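# Set the lying sand core upright in its mould print

## Task

Pick up the sand core lying flat on the board and stand it upright in the empty core print of the mould, blade pointing down into the round cavity, matching the core already placed on the other side, then release it.

## Robot and tools

ROBOT. Two arms, left_arm and right_arm, each with a two-finger gripper. All poses share one scene frame: origin on the table top midway between the arms, +z up, +x out over the table, left_arm on the +y side. Base roots: left_arm at (+0.007, +0.345, 0) m with quat_wxyz (+0.997, 0, 0, +0.073); right_arm at (+0.048, -0.271, 0) m with quat_wxyz (+1.000, 0, 0, +0.018). Each gripper's fingers extend along its own +z axis and close along its own y axis. The reported end_effector_position is the spot between the finger pads, roughly 1 cm short of the fingertips. Joint ranges (rad), base to hand: waist -2.618 to 3.054, shoulder 0.000 to 3.142, elbow 0.000 to 3.142, wrist pitch -1.571 to 1.571, wrist yaw -1.571 to 1.571, wrist roll -2.094 to 2.094. A wrist camera mount sits on each gripper and takes up space near the hand.

THE 14-NUMBER ROW. Every motion command is one flat list of 14 numbers, each in [-1, 1], covering both arms even if one stays still: left dx, dy, dz, rx, ry, rz, opening, then right dx, dy, dz, rx, ry, rz, opening. The first six per arm are an offset, not a pose: they are expressed in that gripper's own axes and counted from the gripper pose printed in the latest result that shows it (before any such result in the scene, or for the second and later calls within one reply, from where the hand is when the command starts). Scale: 1.0 equals 0.6 m of travel or 180 degrees; rx, ry, rz form a single rotation vector. Opening is absolute: +1 is fully open (0.094 m), -1 is shut. Sending all-zero offsets is not idle: it pulls the hand back to its reference pose.

execute_actions. Argument actions: a list holding at most one item; an empty list just reports the state. An action item is {"rows": [...], "steps": n}: 1 to 15 rows, steps at most 15 (default 15), each step 1/30 s; row k is applied on step k, and the final row repeats if rows run out. All rows share the same reference pose, so they do not add up. A wait item is {"steps": n} alone, up to 300 steps, counted from the previous result so your thinking time is included. Optional pictures (boolean) toggles camera images. A rejected call sends nothing.

move. Argument target: one 14-number row as above; optional speed in m/s from 0.002 to 0.5 (default 0.25), with rotation capped at twice that value in rad/s. Each hand follows a straight line toward its target, both finishing together, lasting 0.5 to 10 s (cut off at 10 s). It does not steer around objects or the other arm. Openings are applied at the start. Hands lag, can wander, and may overshoot the speed near full reach. The result adds a move: line giving the ending (done, off_target, moving, held, fault), any limits (paced: the sent pose got clipped; held: some steps were blocked, after which the arm may lurch quickly), and each hand's distance from its target. If only one arm is named, the other finished fine.

wait. Argument seconds, 0 to 10; nothing new is commanded meanwhile.

zoom_image. Arguments camera (cam_high, cam_low, cam_left_wrist, cam_right_wrist; all 504x504) and region [x0, y0, x1, y1] in pixels from the top-left, no larger than 504 by 504. Gives a closer look at the newest image.

read_manual. Optional section, only "licences"; returns licence text, moves nothing.

finished_scene. Argument scene (integer).

CONTROL DETAILS. Each control step, the commanded pose is trimmed to lie within 70 mm and 16 degrees of the measured pose, then joints are driven there by damped IK, favouring position over orientation. A long offset may need several calls; after an action the arm only continues to its last trimmed pose. Arms tend to settle a centimetre or more low, and repeated zero offsets let them sink further. To hold an arm in place, send in a reply's first call the offset that returns it to the desired pose, zeros in later calls, and raise the aim if it still droops.

READING RESULTS. The state line lists each hand's end_effector_position (m) and end_effector_quat_wxyz; the printed position can drift from the truth at long reach. A Hand target line shows where the controller is currently steering each hand. pose unreachable names an arm whose command was altered or blocked; HELD flags the steps affected. grip_measured is finger opening on the command scale; the last value of Joint positions is the opening in metres. Readings may be off by about 1 mm. Joint torques are total drive output, nonzero even unloaded and noisy. FAULT lines report arm stops. MOTOR HOT appears from 75 °C; at 90 °C the arm halts for 10 s, and at 100 °C it goes limp and drops.

GRASPING. To keep hold, command an opening below grip_measured; about 0.03 lower grips firmly, a smaller margin grips gently. Pads push with roughly 50 to 62 N, spiking briefly on first contact; very thin parts are held more weakly. External tugs may occasionally pull on a held part or shove loose items.

CAUTIONS. Do not let anything leave the table. Keep the arms from colliding or pressing on each other. Faster motion means harder impacts, and aiming beyond a contact surface increases the push, so approach the mould and board slowly. Avoid dropping, slamming or sliding the core, and avoid needless long holding that heats motors.

Each tool is called after ">>>" as name([rows], argument=value, ...), one row to a line, values as JSON.

## Session

I'll start by looking at the current state of the scene.

>>> execute_actions(actions=[])

Scene clock: 0.00 s of 4800.00 s.
left_arm: end_effector_position=(+0.6064, +0.4112, +0.1414) grip_measured=+1.000 end_effector_quat_wxyz=(+0.589, +0.486, +0.560, +0.322) | right_arm: end_effector_position=(+0.6359, -0.1920, +0.2353) grip_measured=+1.000 end_effector_quat_wxyz=(+0.681, -0.309, +0.657, -0.093)
Joint positions: left_arm=[0.091 2.207 1.258 0.839 0.45  1.264 0.094] | right_arm=[ 0.023  1.973  1.27   0.647 -0.244 -0.588  0.094]
Joint velocities: left_arm=[-0.007  0.002 -0.007  0.007  0.007  0.051  0.   ] | right_arm=[ 0.007 -0.012  0.002  0.051 -0.051 -0.022  0.   ]
Joint torques (N m, as the arm reports them, + toward a larger angle): no reading
Motor temperatures (°C, as the motors report them): left_arm=[20 18 19 19 20 20] | right_arm=[21 21 20 18 19 20]
Hand target (left_arm): +0.607, +0.411, +0.145; +0.590, +0.485, +0.561, +0.320
Hand target (right_arm): +0.636, -0.192, +0.244; +0.687, -0.305, +0.653, -0.093

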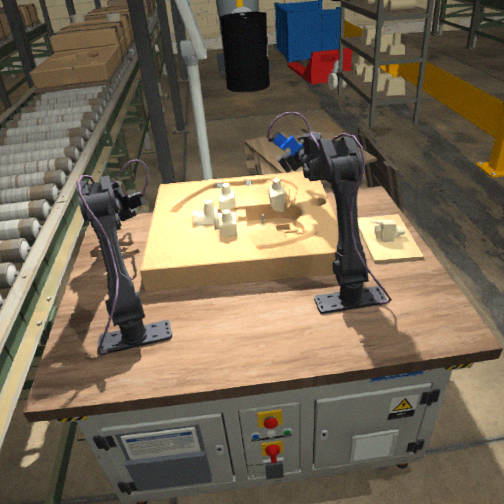

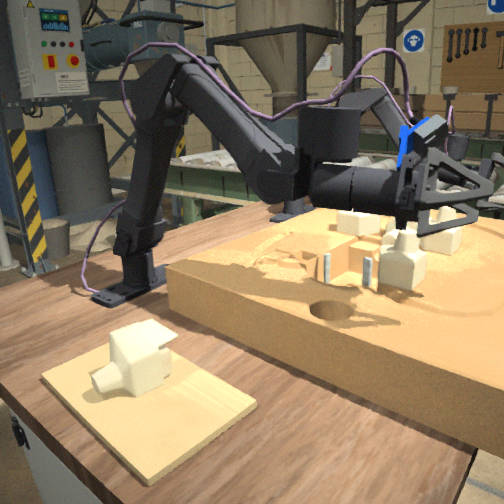

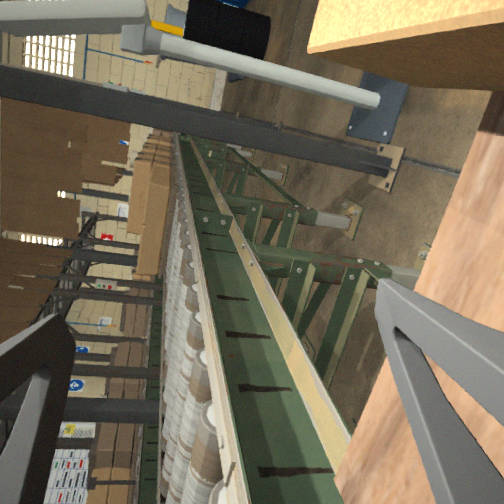

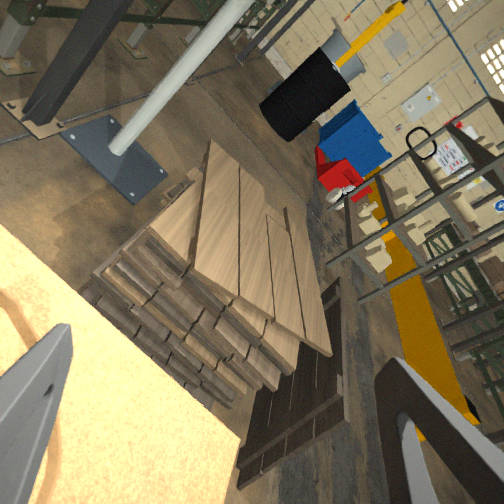

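>>> zoom_image(camera="cam_high", region=[140, 160, 440, 310])

>>> zoom_image(camera="cam_low", region=[220, 180, 504, 340])

>>> zoom_image(camera="cam_low", region=[40, 300, 260, 480])

Region (140, 160, 440, 310) of cam_high's 504x504 image, scaled by 1.680, with more detail than that image has.

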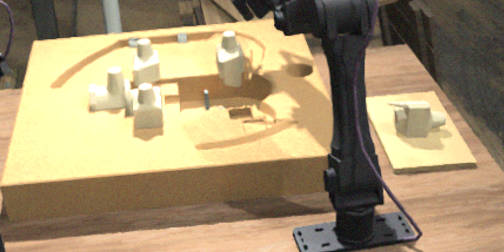

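Region (220, 180, 504, 340) of cam_low's 504x504 image, scaled by 1.775, with more detail than that image has; it fills the top 284 rows of this view, and the rest is white.

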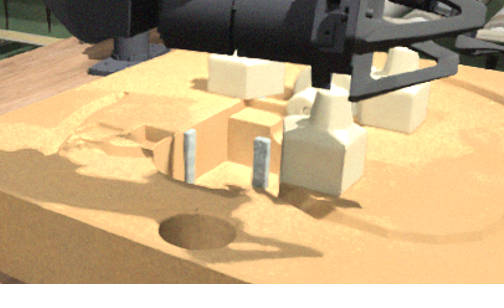

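Region (40, 300, 260, 480) of cam_low's 504x504 image, scaled by 2.291, with more detail than that image has; it fills the top 412 rows of this view, and the rest is white.

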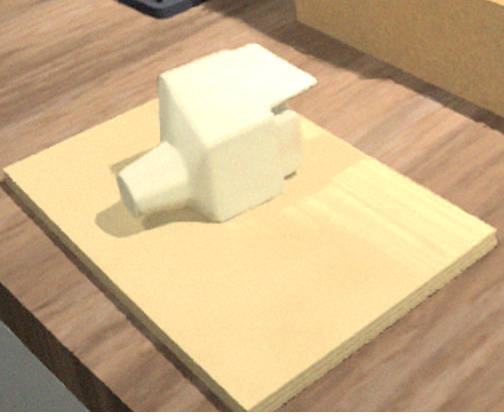

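>>> zoom_image(camera="cam_high", region=[230, 170, 330, 260])

>>> zoom_image(camera="cam_high", region=[350, 200, 440, 270])

Region (230, 170, 330, 260) of cam_high's 504x504 image, scaled by 5.040, with more detail than that image has; it fills the top 454 rows of this view, and the rest is white.

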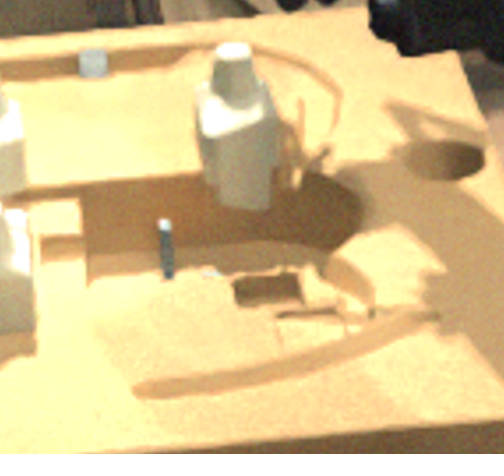

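Region (350, 200, 440, 270) of cam_high's 504x504 image, scaled by 5.600, with more detail than that image has.

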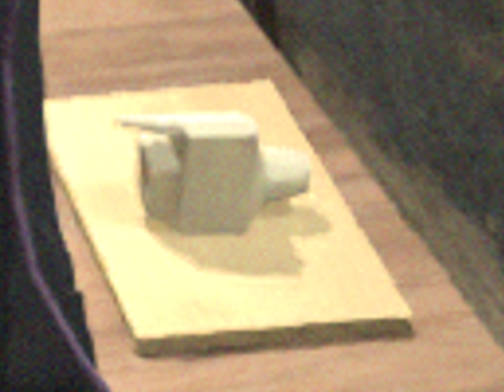

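>>> zoom_image(camera="cam_low", region=[280, 80, 504, 260])

Region (280, 80, 504, 260) of cam_low's 504x504 image, scaled by 2.250, with more detail than that image has; it fills the top 405 rows of this view, and the rest is white.

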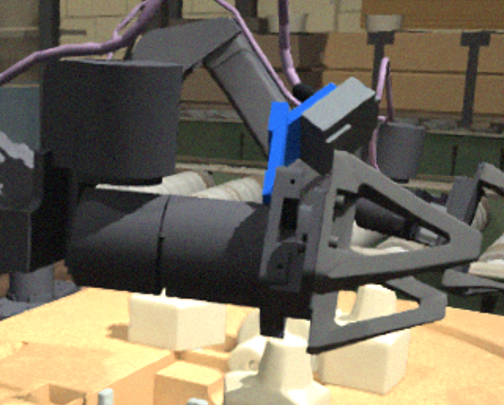

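>>> move(target=[-0.6112, -0.0430, -0.5168, 0.2946, -0.1772, -0.3053, 1.0, -0.1612, 0.2745, -0.5567, -0.0263, 0.3853, 0.2218, 1.0], speed=0.25)

Scene clock: 123.53 s of 4800.00 s.
left_arm: end_effector_position=(+0.2420, +0.1352, +0.2664) grip_measured=+1.000 end_effector_quat_wxyz=(+0.513, +0.452, +0.627, -0.374) | right_arm: end_effector_position=(+0.2571, -0.1150, +0.2396) grip_measured=+1.000 end_effector_quat_wxyz=(+0.172, -0.007, +0.985, -0.004)
Joint positions: left_arm=[-0.388  0.955  0.681 -0.085  0.983  0.298  0.094] | right_arm=[ 0.77   1.373  1.532 -1.491  0.251  0.762  0.094]
Joint velocities: left_arm=[-0.002 -0.032 -0.007 -0.037  0.007 -0.051  0.   ] | right_arm=[-0.007 -0.002 -0.002  0.022  0.007  0.007  0.   ]
Joint torques (N m, as the arm reports them, + toward a larger angle): left_arm=[-0.67 -4.59  5.97  1.73  0.14 -0.08] | right_arm=[ 0.57 -2.38  8.    0.44  0.14  0.02]
Motor temperatures (°C, as the motors report them): left_arm=[20 30 22 27 20 20] | right_arm=[21 32 25 30 19 20]
Hand target (left_arm): +0.237, +0.135, +0.269; +0.519, +0.454, +0.620, -0.374
Hand target (right_arm): +0.258, -0.111, +0.245; +0.175, -0.005, +0.985, -0.001
Off the commanded pose (left_arm): 0.010 m, 1 deg.
Off the commanded pose (right_arm): 0.008 m, 1 deg.
After step 90, 117.00 s passed at rest.
move: done

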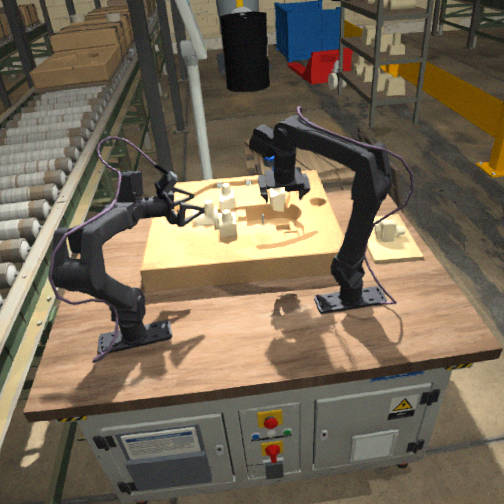

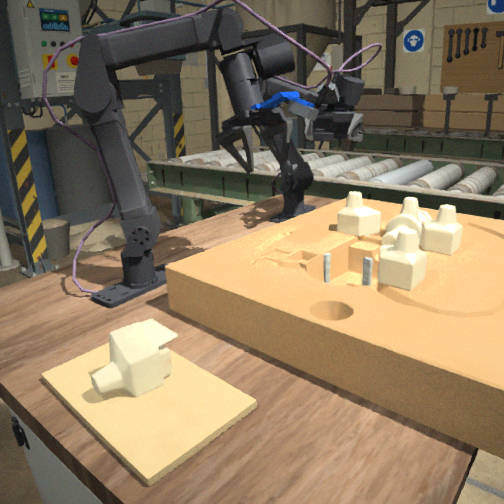

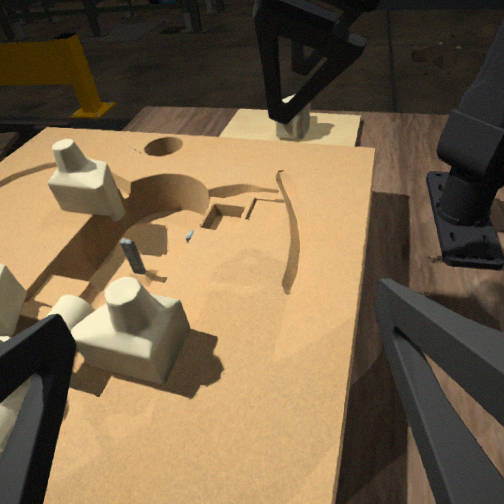

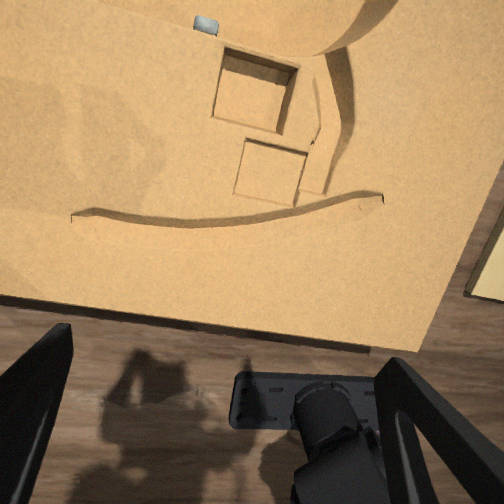

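>>> zoom_image(camera="cam_right_wrist", region=[150, 0, 410, 230])

>>> zoom_image(camera="cam_left_wrist", region=[30, 80, 380, 300])

Region (150, 0, 410, 230) of cam_right_wrist's 504x504 image, scaled by 1.938, with more detail than that image has; it fills the top 446 rows of this view, and the rest is white.

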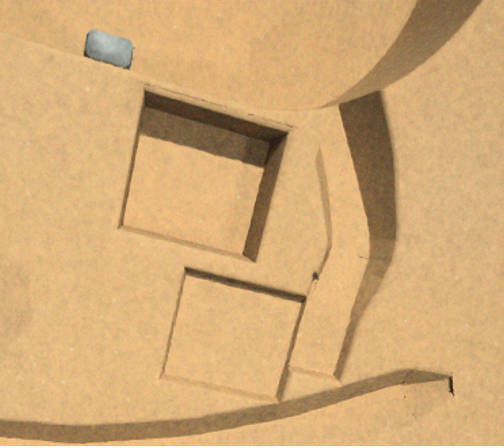

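Region (30, 80, 380, 300) of cam_left_wrist's 504x504 image, scaled by 1.440, with more detail than that image has; it fills the top 317 rows of this view, and the rest is white.

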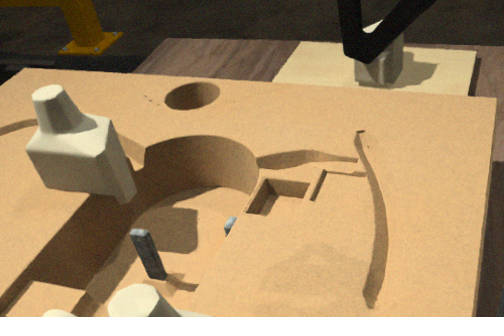

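>>> move(target=[-0.0045, -0.008, -0.0033, 0, -0.005, 0, 1.0, -0.0223, -0.5497, 0.1285, -0.0436, 0.1312, -0.4762, 1.0], speed=0.25)

Scene clock: 177.30 s of 4800.00 s.
left_arm: end_effector_position=(+0.2426, +0.1350, +0.2679) grip_measured=+1.000 end_effector_quat_wxyz=(+0.513, +0.448, +0.628, -0.377) | right_arm: end_effector_position=(+0.2917, -0.4356, +0.1660) grip_measured=+1.000 end_effector_quat_wxyz=(-0.058, -0.680, +0.730, -0.041)
Joint positions: left_arm=[-0.388  0.955  0.681 -0.075  0.983  0.279  0.094] | right_arm=[-0.552  1.618  1.499 -1.407  0.134 -2.018  0.094]
Joint velocities: left_arm=[-0.007  0.002  0.007  0.051  0.051 -0.007  0.   ] | right_arm=[-0.022 -0.002  0.012 -0.007 -0.022 -0.022  0.   ]
Joint torques (N m, as the arm reports them, + toward a larger angle): left_arm=[-0.55 -4.53  5.66  1.72  0.12 -0.06] | right_arm=[-0.66 -4.62  8.07  0.19  0.05 -0.11]
Motor temperatures (°C, as the motors report them): left_arm=[20 22 23 28 20 20] | right_arm=[21 26 26 24 19 20]
Hand target (left_arm): +0.237, +0.135, +0.269; +0.518, +0.449, +0.623, -0.377
Hand target (right_arm): +0.296, -0.441, +0.170; +0.056, +0.681, -0.729, +0.047
Off the commanded pose (left_arm): 0.006 m, 1 deg.
Off the commanded pose (right_arm): 0.016 m, 2 deg.
After step 90, 47.03 s passed at rest.
move: off_target (right_arm)

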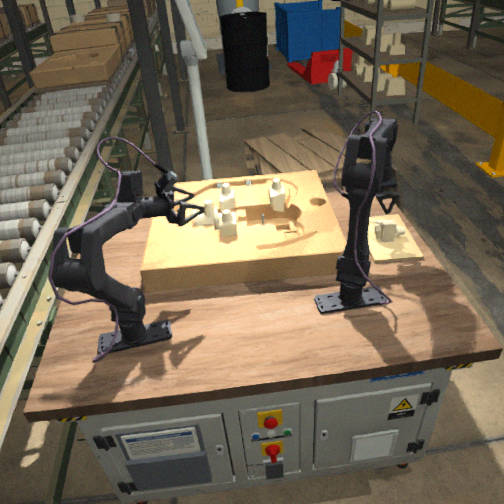

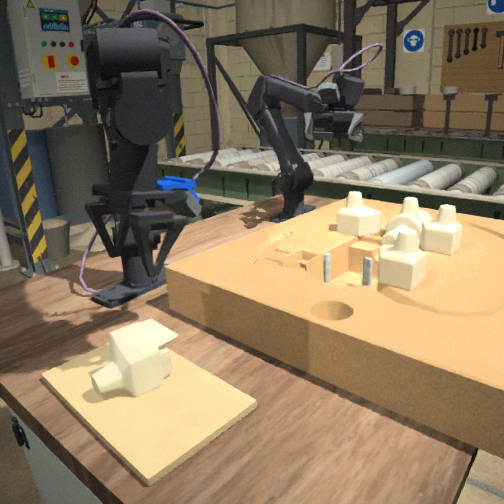

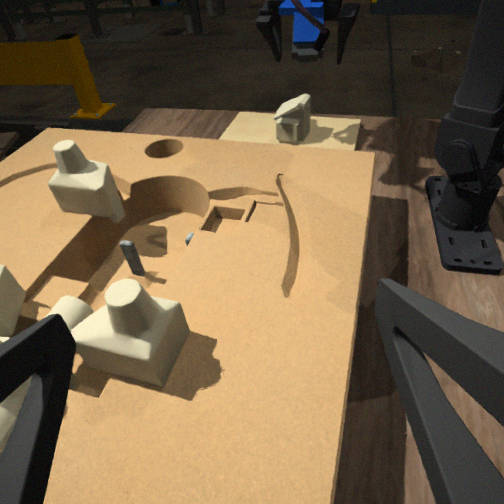

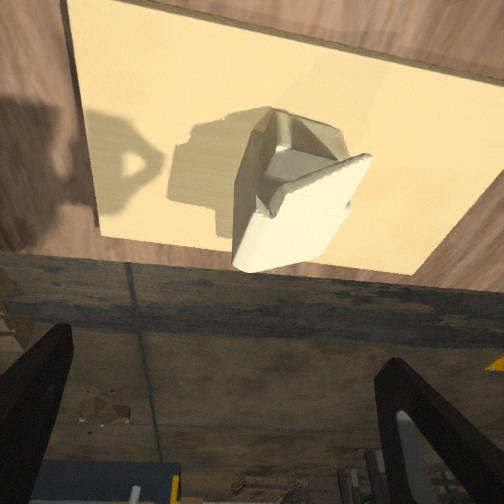

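>>> zoom_image(camera="cam_right_wrist", region=[150, 70, 420, 300])

>>> zoom_image(camera="cam_left_wrist", region=[210, 0, 380, 160])

>>> zoom_image(camera="cam_left_wrist", region=[30, 130, 270, 290])

Region (150, 70, 420, 300) of cam_right_wrist's 504x504 image, scaled by 1.867, with more detail than that image has; it fills the top 429 rows of this view, and the rest is white.

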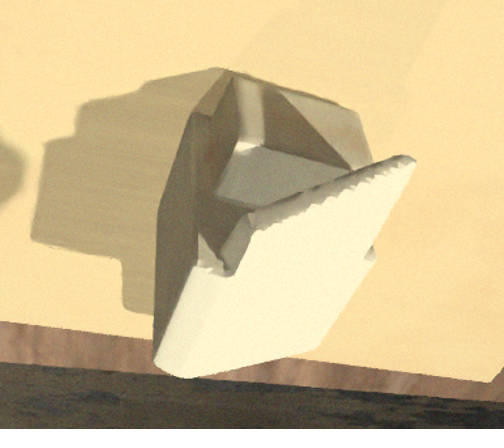

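Region (210, 0, 380, 160) of cam_left_wrist's 504x504 image, scaled by 2.965, with more detail than that image has; it fills the top 474 rows of this view, and the rest is white.

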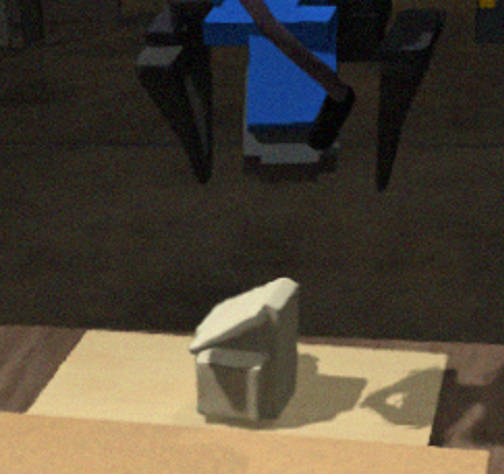

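Region (30, 130, 270, 290) of cam_left_wrist's 504x504 image, scaled by 2.100, with more detail than that image has.

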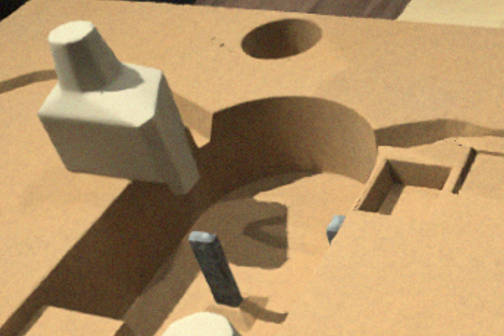

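>>> move(target=[0, 0, 0, 0, 0, 0, 1.0, 0.028, -0.0558, 0.072, 0.009, 0.0, -0.011, 1.0], speed=0.15)

Scene clock: 198.37 s of 4800.00 s.
left_arm: end_effector_position=(+0.2426, +0.1350, +0.2679) grip_measured=+1.000 end_effector_quat_wxyz=(+0.513, +0.448, +0.628, -0.377) | right_arm: end_effector_position=(+0.3256, -0.4618, +0.1307) grip_measured=+1.000 end_effector_quat_wxyz=(+0.052, +0.692, -0.718, +0.060)
Joint positions: left_arm=[-0.388  0.955  0.681 -0.075  0.983  0.279  0.094] | right_arm=[-0.571  1.732  1.482 -1.231  0.132 -2.075  0.094]
Joint velocities: left_arm=[ 0.002 -0.007  0.002 -0.022  0.022 -0.095  0.   ] | right_arm=[ 0.002  0.007 -0.012  0.007  0.037  0.051  0.   ]
Joint torques (N m, as the arm reports them, + toward a larger angle): left_arm=[ 0.06 -2.55  6.97  1.64  0.15  0.03] | right_arm=[-0.65 -6.25  5.45  0.27 -0.06 -0.07]
Motor temperatures (°C, as the motors report them): left_arm=[20 22 23 29 20 20] | right_arm=[21 26 26 23 19 20]
Hand target (left_arm): +0.243, +0.135, +0.268; +0.513, +0.448, +0.628, -0.377
Hand target (right_arm): +0.323, -0.461, +0.126; +0.049, +0.693, -0.717, +0.050
Off the commanded pose (left_arm): 0.000 m, 0 deg.
Off the commanded pose (right_arm): 0.006 m, 1 deg.
After step 90, 17.13 s passed at rest.
move: done

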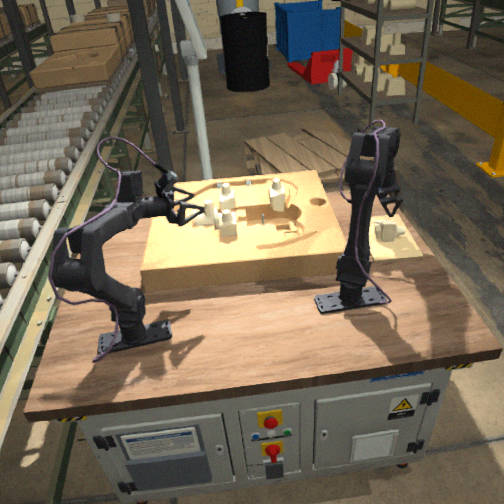

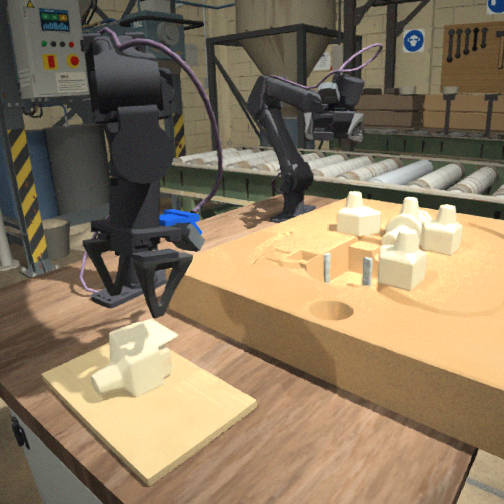

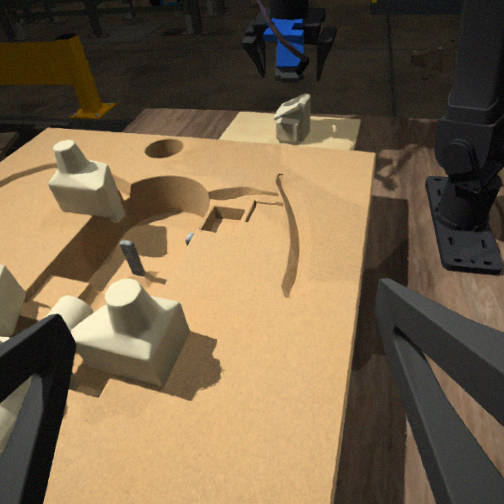

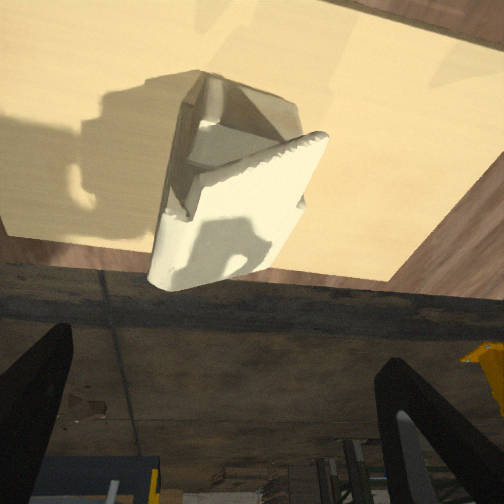

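>>> zoom_image(camera="cam_left_wrist", region=[220, 20, 370, 160])

>>> zoom_image(camera="cam_high", region=[345, 170, 445, 270])

>>> zoom_image(camera="cam_low", region=[40, 220, 260, 420])

Region (220, 20, 370, 160) of cam_left_wrist's 504x504 image, scaled by 3.360, with more detail than that image has; it fills the top 470 rows of this view, and the rest is white.

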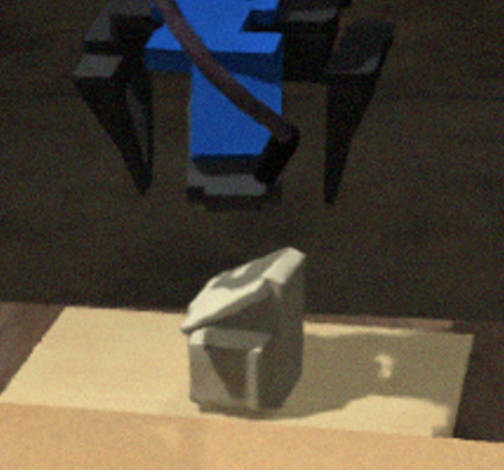

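Region (345, 170, 445, 270) of cam_high's 504x504 image, scaled by 5.040, with more detail than that image has.

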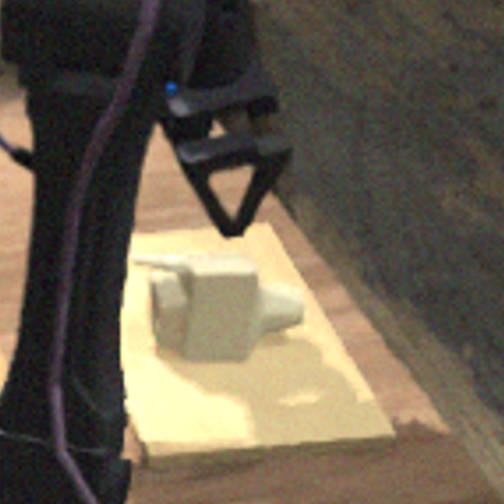

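Region (40, 220, 260, 420) of cam_low's 504x504 image, scaled by 2.291, with more detail than that image has; it fills the top 458 rows of this view, and the rest is white.

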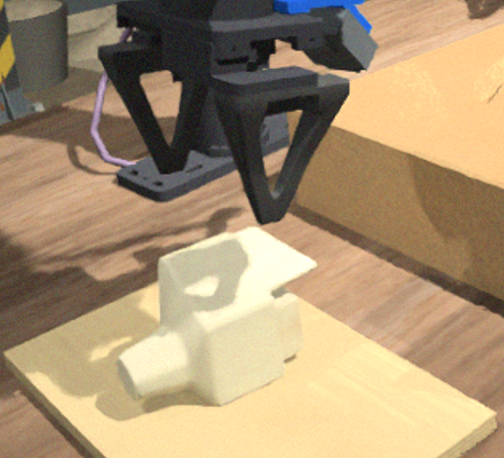

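>>> move(target=[0, 0, 0, 0, 0, 0, 1.0, -0.0022, 0.009, 0.1443, 0.0, -0.05, 0.044, 1.0], speed=0.1)

Scene clock: 222.23 s of 4800.00 s.
left_arm: end_effector_position=(+0.2426, +0.1350, +0.2679) grip_measured=+1.000 end_effector_quat_wxyz=(+0.513, +0.448, +0.628, -0.377) | right_arm: end_effector_position=(+0.3263, -0.4771, +0.0522) grip_measured=+1.000 end_effector_quat_wxyz=(+0.006, -0.650, +0.760, -0.023)
Joint positions: left_arm=[-0.388  0.955  0.681 -0.075  0.983  0.279  0.094] | right_arm=[-0.676  1.851  1.322 -0.993 -0.001 -2.055  0.094]
Joint velocities: left_arm=[-0.012 -0.007 -0.002  0.051 -0.037 -0.066  0.   ] | right_arm=[ 0.012 -0.002 -0.007 -0.037 -0.081 -0.066  0.   ]
Joint torques (N m, as the arm reports them, + toward a larger angle): left_arm=[ 0.05 -2.61  7.    1.64  0.12 -0.01] | right_arm=[-0.59 -6.61  4.96  0.18 -0.18  0.04]
Motor temperatures (°C, as the motors report them): left_arm=[20 22 23 29 20 20] | right_arm=[21 27 24 23 19 20]
Hand target (left_arm): +0.243, +0.135, +0.268; +0.513, +0.448, +0.628, -0.377
Hand target (right_arm): +0.322, -0.474, +0.045; +0.011, -0.644, +0.765, -0.010
Off the commanded pose (left_arm): 0.000 m, 0 deg.
Off the commanded pose (right_arm): 0.009 m, 2 deg.
After step 90, 19.33 s passed at rest.
move: done

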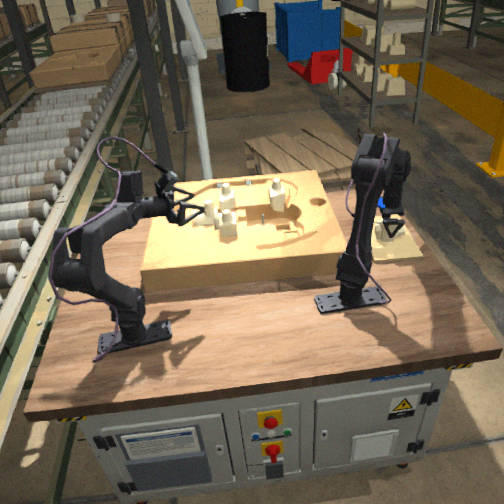

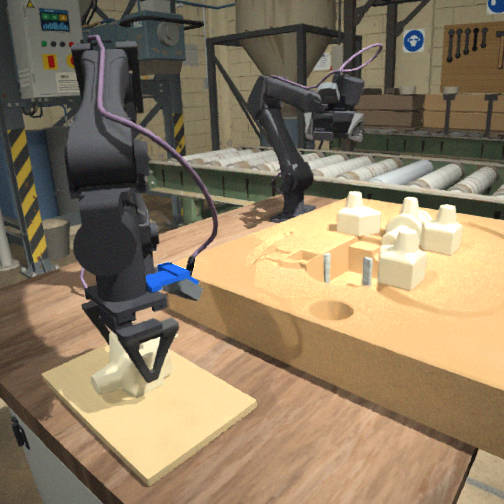

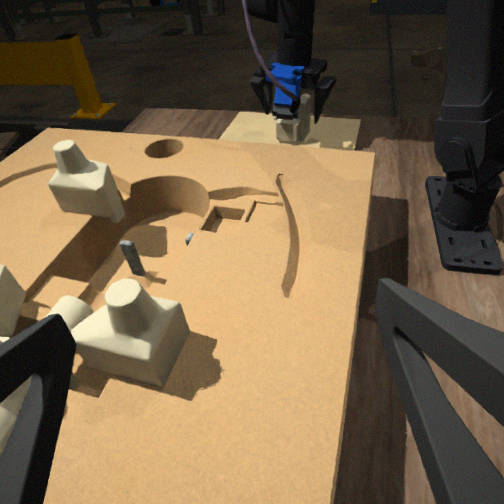

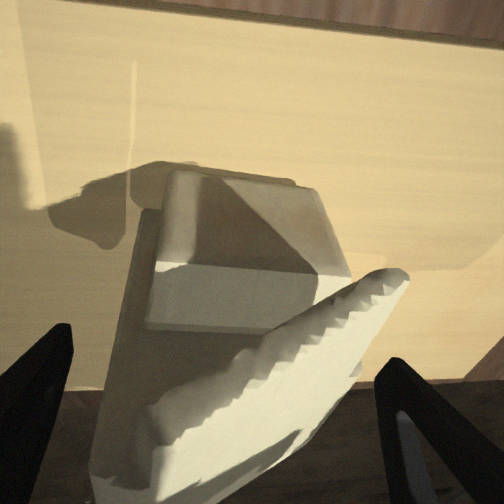

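>>> zoom_image(camera="cam_left_wrist", region=[230, 50, 360, 160])

>>> zoom_image(camera="cam_high", region=[355, 185, 435, 265])

>>> zoom_image(camera="cam_low", region=[60, 260, 230, 420])

Region (230, 50, 360, 160) of cam_left_wrist's 504x504 image, scaled by 3.877, with more detail than that image has; it fills the top 426 rows of this view, and the rest is white.

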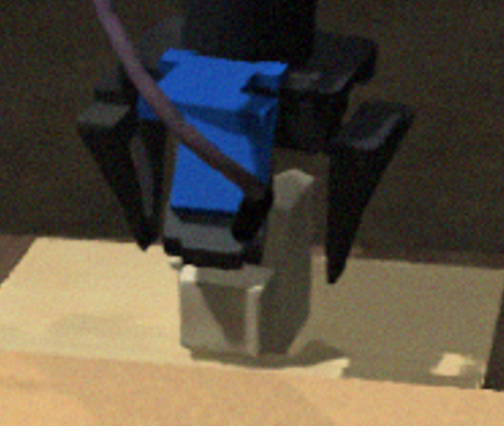

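Region (355, 185, 435, 265) of cam_high's 504x504 image, scaled by 6.300, with more detail than that image has.

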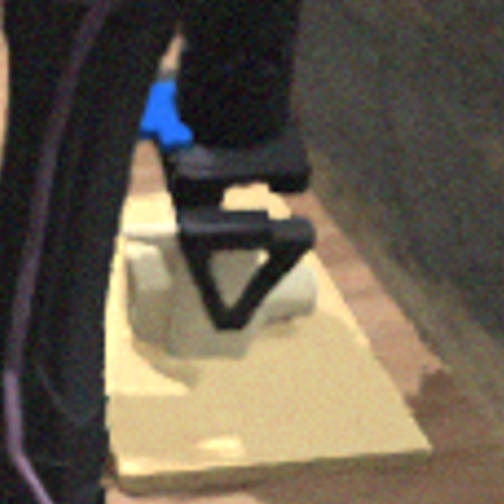

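Region (60, 260, 230, 420) of cam_low's 504x504 image, scaled by 2.965, with more detail than that image has; it fills the top 474 rows of this view, and the rest is white.

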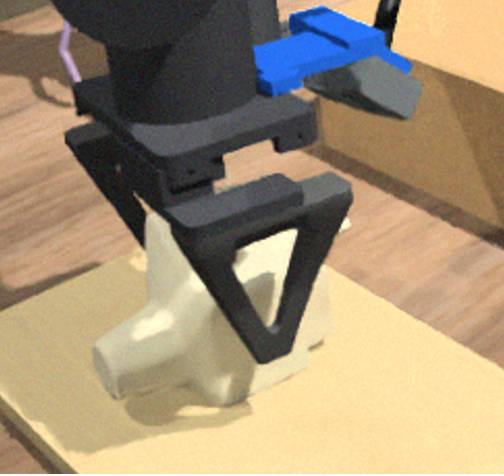

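>>> move(target=[0, 0, 0, 0, 0, 0, 1.0, -0.0034, 0.015, 0.021, -0.016, 0.0, 0.0, 0.25], speed=0.05)

Scene clock: 230.33 s of 4800.00 s.
left_arm: end_effector_position=(+0.2426, +0.1350, +0.2679) grip_measured=+1.000 end_effector_quat_wxyz=(+0.513, +0.448, +0.628, -0.377) | right_arm: end_effector_position=(+0.3244, -0.4806, +0.0523) grip_measured=+0.252 end_effector_quat_wxyz=(-0.005, -0.649, +0.760, -0.027)
Joint positions: left_arm=[-0.388  0.955  0.681 -0.075  0.983  0.279  0.094] | right_arm=[-0.676  1.851  1.322 -0.991  0.021 -2.054  0.059]
Joint velocities: left_arm=[-0.012  0.007  0.002 -0.022  0.022  0.037  0.   ] | right_arm=[-0.012  0.002 -0.007  0.037 -0.051 -0.037 -0.   ]
Joint torques (N m, as the arm reports them, + toward a larger angle): left_arm=[-0.06 -2.61  6.83  1.62  0.14  0.02] | right_arm=[ 0.3  -5.48  4.61  0.17  0.    0.02]
Motor temperatures (°C, as the motors report them): left_arm=[20 21 24 29 20 20] | right_arm=[21 28 24 22 19 20]
Hand target (left_arm): +0.243, +0.135, +0.268; +0.513, +0.448, +0.628, -0.377
Hand target (right_arm): +0.318, -0.474, +0.040; -0.010, -0.650, +0.760, -0.004
Off the commanded pose (left_arm): 0.000 m, 0 deg.
Off the commanded pose (right_arm): 0.016 m, 3 deg.
After step 90, 4.33 s passed at rest.
move: off_target (right_arm)

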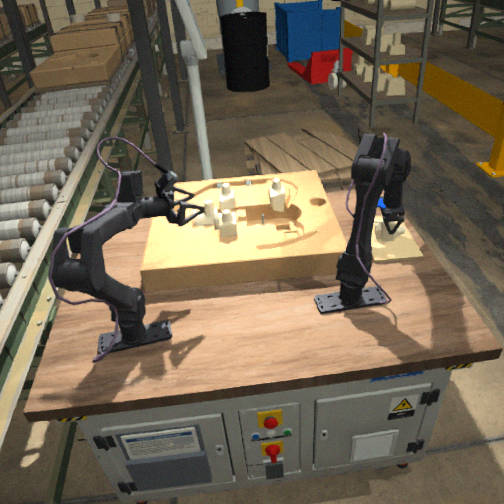

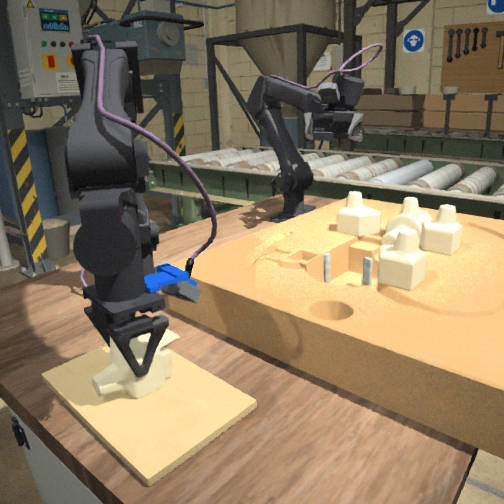

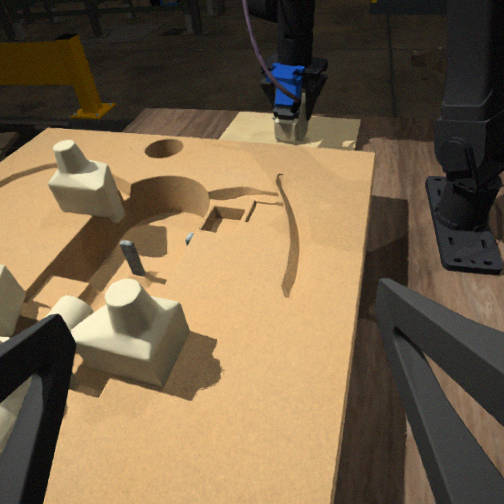

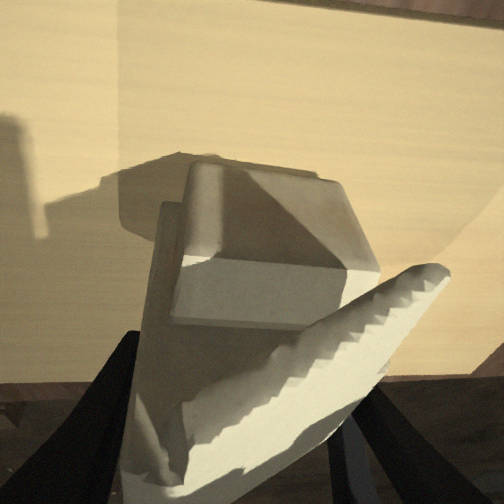

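>>> zoom_image(camera="cam_low", region=[60, 270, 220, 420])

>>> zoom_image(camera="cam_left_wrist", region=[240, 60, 350, 155])

Region (60, 270, 220, 420) of cam_low's 504x504 image, scaled by 3.150, with more detail than that image has; it fills the top 472 rows of this view, and the rest is white.

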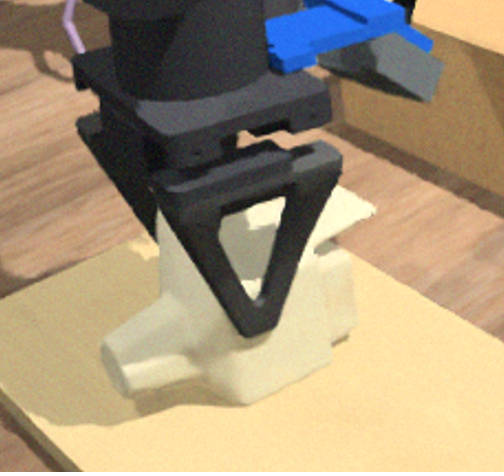

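Region (240, 60, 350, 155) of cam_left_wrist's 504x504 image, scaled by 4.582, with more detail than that image has; it fills the top 435 rows of this view, and the rest is white.

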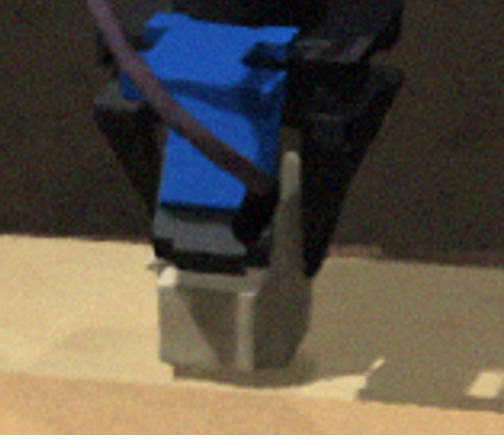

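>>> move(target=[0, 0, 0, 0, 0, 0, 1.0, -0.0265, 0.0193, 0.030, -0.011, -0.0135, 0.0, 0.45], speed=0.05)

Scene clock: 241.07 s of 4800.00 s.
left_arm: end_effector_position=(+0.2426, +0.1350, +0.2679) grip_measured=+1.000 end_effector_quat_wxyz=(+0.513, +0.448, +0.628, -0.377) | right_arm: end_effector_position=(+0.3202, -0.4738, +0.0407) grip_measured=+0.448 end_effector_quat_wxyz=(-0.002, -0.650, +0.760, -0.019)
Joint positions: left_arm=[-0.388  0.955  0.681 -0.075  0.983  0.279  0.094] | right_arm=[-0.672  1.851  1.274 -0.958  0.013 -2.05   0.068]
Joint velocities: left_arm=[-0.007  0.007  0.007  0.066 -0.022  0.022  0.   ] | right_arm=[ 0.007 -0.007  0.012 -0.022 -0.095 -0.066  0.001]
Joint torques (N m, as the arm reports them, + toward a larger angle): left_arm=[ 0.08 -2.58  6.93  1.62  0.15  0.  ] | right_arm=[ 0.51 -6.69  4.47  0.1  -0.2   0.06]
Motor temperatures (°C, as the motors report them): left_arm=[20 21 24 29 20 20] | right_arm=[21 28 24 22 19 20]
Hand target (left_arm): +0.243, +0.135, +0.268; +0.513, +0.448, +0.628, -0.377
Hand target (right_arm): +0.316, -0.464, +0.033; +0.000, -0.650, +0.760, -0.000
Off the commanded pose (left_arm): 0.000 m, 0 deg.
Off the commanded pose (right_arm): 0.013 m, 2 deg.
After step 90, 6.90 s passed at rest.
move: off_target (right_arm)

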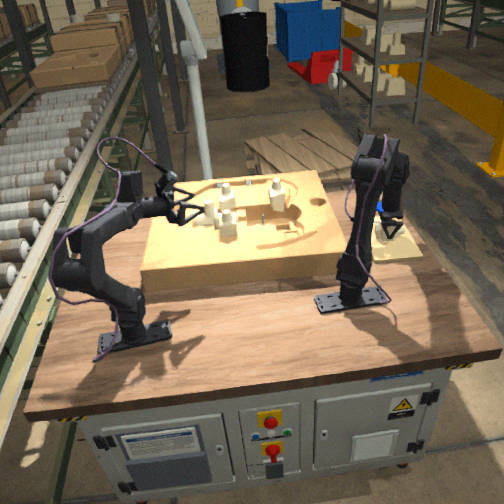

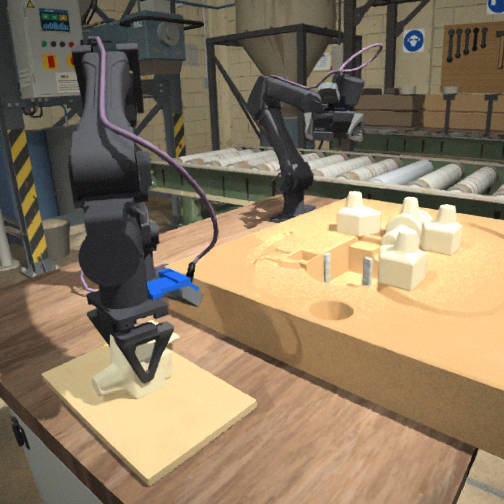

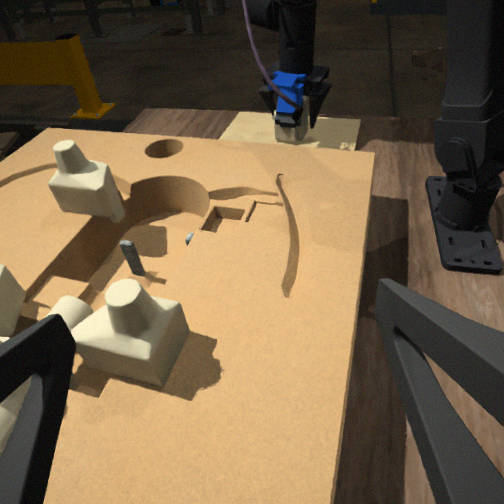

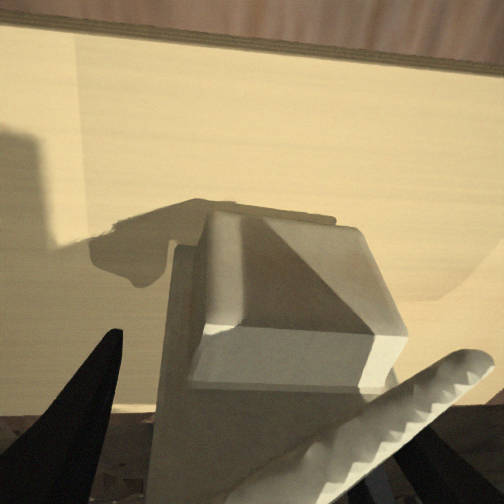

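>>> execute_actions([
  {"rows": [[0,0,0,0,0,0,1.0, 0,0,0,0,0,0,0.25],[0,0,0,0,0,0,1.0, 0,0,0,0,0,0,0.2],[0,0,0,0,0,0,1.0, 0,0,0,0,0,0,0.17],[0,0,0,0,0,0,1.0, 0,0,0,0,0,0,0.14],[0,0,0,0,0,0,1.0, 0,0,0,0,0,0,0.12],[0,0,0,0,0,0,1.0, 0,0,0,0,0,0,0.10],[0,0,0,0,0,0,1.0, 0,0,0,0,0,0,0.08],[0,0,0,0,0,0,1.0, 0,0,0,0,0,0,0.06],[0,0,0,0,0,0,1.0, 0,0,0,0,0,0,0.04]], "steps": 15},
], pictures=false)

Scene clock: 243.83 s of 4800.00 s.
left_arm: end_effector_position=(+0.2426, +0.1350, +0.2679) grip_measured=+1.000 end_effector_quat_wxyz=(+0.513, +0.448, +0.628, -0.377) | right_arm: end_effector_position=(+0.3219, -0.4751, +0.0407) grip_measured=+0.169 end_effector_quat_wxyz=(-0.002, -0.649, +0.760, -0.023)
Joint positions: left_arm=[-0.388  0.955  0.681 -0.075  0.983  0.279  0.094] | right_arm=[-0.672  1.851  1.274 -0.949  0.014 -2.049  0.055]
Joint velocities: left_arm=[ 0.002  0.012  0.007 -0.037 -0.081 -0.022  0.   ] | right_arm=[ 0.007 -0.012 -0.002 -0.022  0.095  0.022 -0.001]
Joint torques (N m, as the arm reports them, + toward a larger angle): left_arm=[ 0.01 -2.52  7.03  1.61  0.15  0.  ] | right_arm=[-0.02 -7.34  5.84  0.13 -0.04 -0.05]
Motor temperatures (°C, as the motors report them): left_arm=[20 21 24 29 20 20] | right_arm=[21 28 24 22 19 20]
Hand target (left_arm): +0.243, +0.135, +0.268; +0.513, +0.448, +0.628, -0.377
Hand target (right_arm): +0.320, -0.474, +0.041; -0.002, -0.650, +0.760, -0.019
Off the commanded pose (left_arm): 0.000 m, 0 deg.
Off the commanded pose (right_arm): 0.002 m, 1 deg.
Steps of this call (steps 1 to 68: nothing new was sent; steps 69 to 83: all 15 steps of this action). Readings (end_effector_position):
69: left_arm (+0.2426, +0.1350, +0.2679) | right_arm (+0.3209, -0.4742, +0.0407)
70: left_arm (+0.2426, +0.1350, +0.2679) | right_arm (+0.3216, -0.4748, +0.0407)
72: left_arm (+0.2426, +0.1350, +0.2679) | right_arm (+0.3219, -0.4751, +0.0407)
76: left_arm (+0.2426, +0.1350, +0.2679) | right_arm (+0.3219, -0.4751, +0.0407)
83: the state above

>>> move(target=[0, 0, 0, 0, 0, 0, 1.0, 0, 0, -0.05, 0, 0, 0, 0.135], speed=0.06)

Scene clock: 255.00 s of 4800.00 s.
left_arm: end_effector_position=(+0.2426, +0.1350, +0.2679) grip_measured=+1.000 end_effector_quat_wxyz=(+0.513, +0.448, +0.628, -0.377) | right_arm: end_effector_position=(+0.3130, -0.4688, +0.0485) grip_measured=+0.169 end_effector_quat_wxyz=(-0.008, -0.650, +0.760, +0.003)
Joint positions: left_arm=[-0.388  0.955  0.681 -0.075  0.983  0.279  0.094] | right_arm=[-0.672  1.851  1.307 -1.037  0.014 -2.049  0.055]
Joint velocities: left_arm=[ 0.007 -0.022 -0.012  0.037 -0.022  0.051  0.   ] | right_arm=[ 0.002  0.007 -0.012  0.007  0.051 -0.051  0.   ]
Joint torques (N m, as the arm reports them, + toward a larger angle): left_arm=[-0.05 -2.58  6.92  1.64  0.13 -0.02] | right_arm=[ -0.03 -10.12   8.44  -0.11  -0.06   0.  ]
Motor temperatures (°C, as the motors report them): left_arm=[20 21 24 29 20 20] | right_arm=[21 29 24 22 19 20]
Hand target (left_arm): +0.243, +0.135, +0.268; +0.513, +0.448, +0.628, -0.377
Hand target (right_arm): +0.320, -0.473, +0.070; -0.002, -0.649, +0.760, -0.023
Off the commanded pose (left_arm): 0.000 m, 0 deg.
Off the commanded pose (right_arm): 0.024 m, 3 deg.
After step 90, 7.17 s passed at rest.
move: off_target (right_arm)

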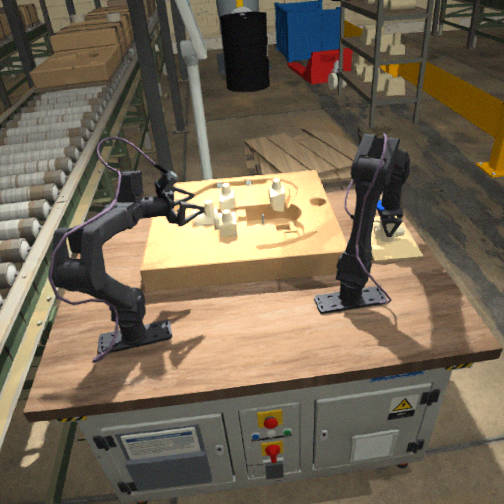

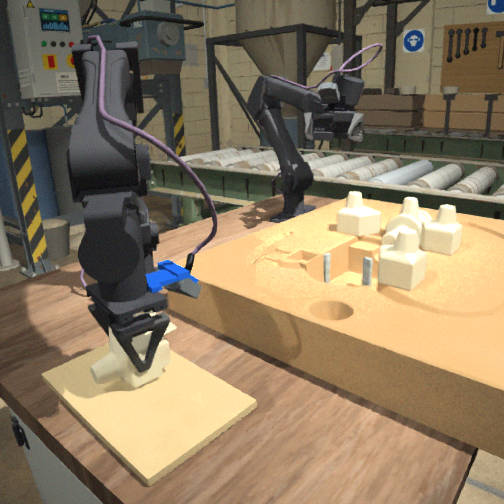

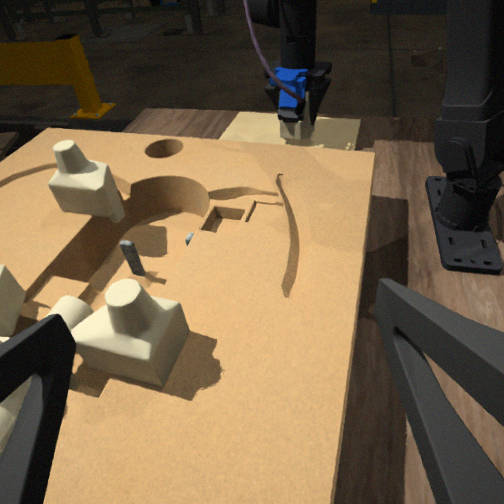

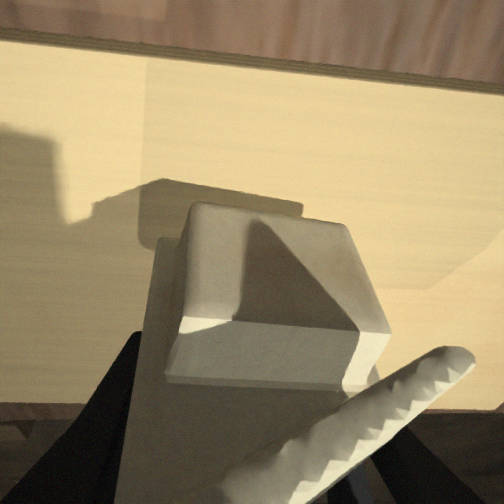

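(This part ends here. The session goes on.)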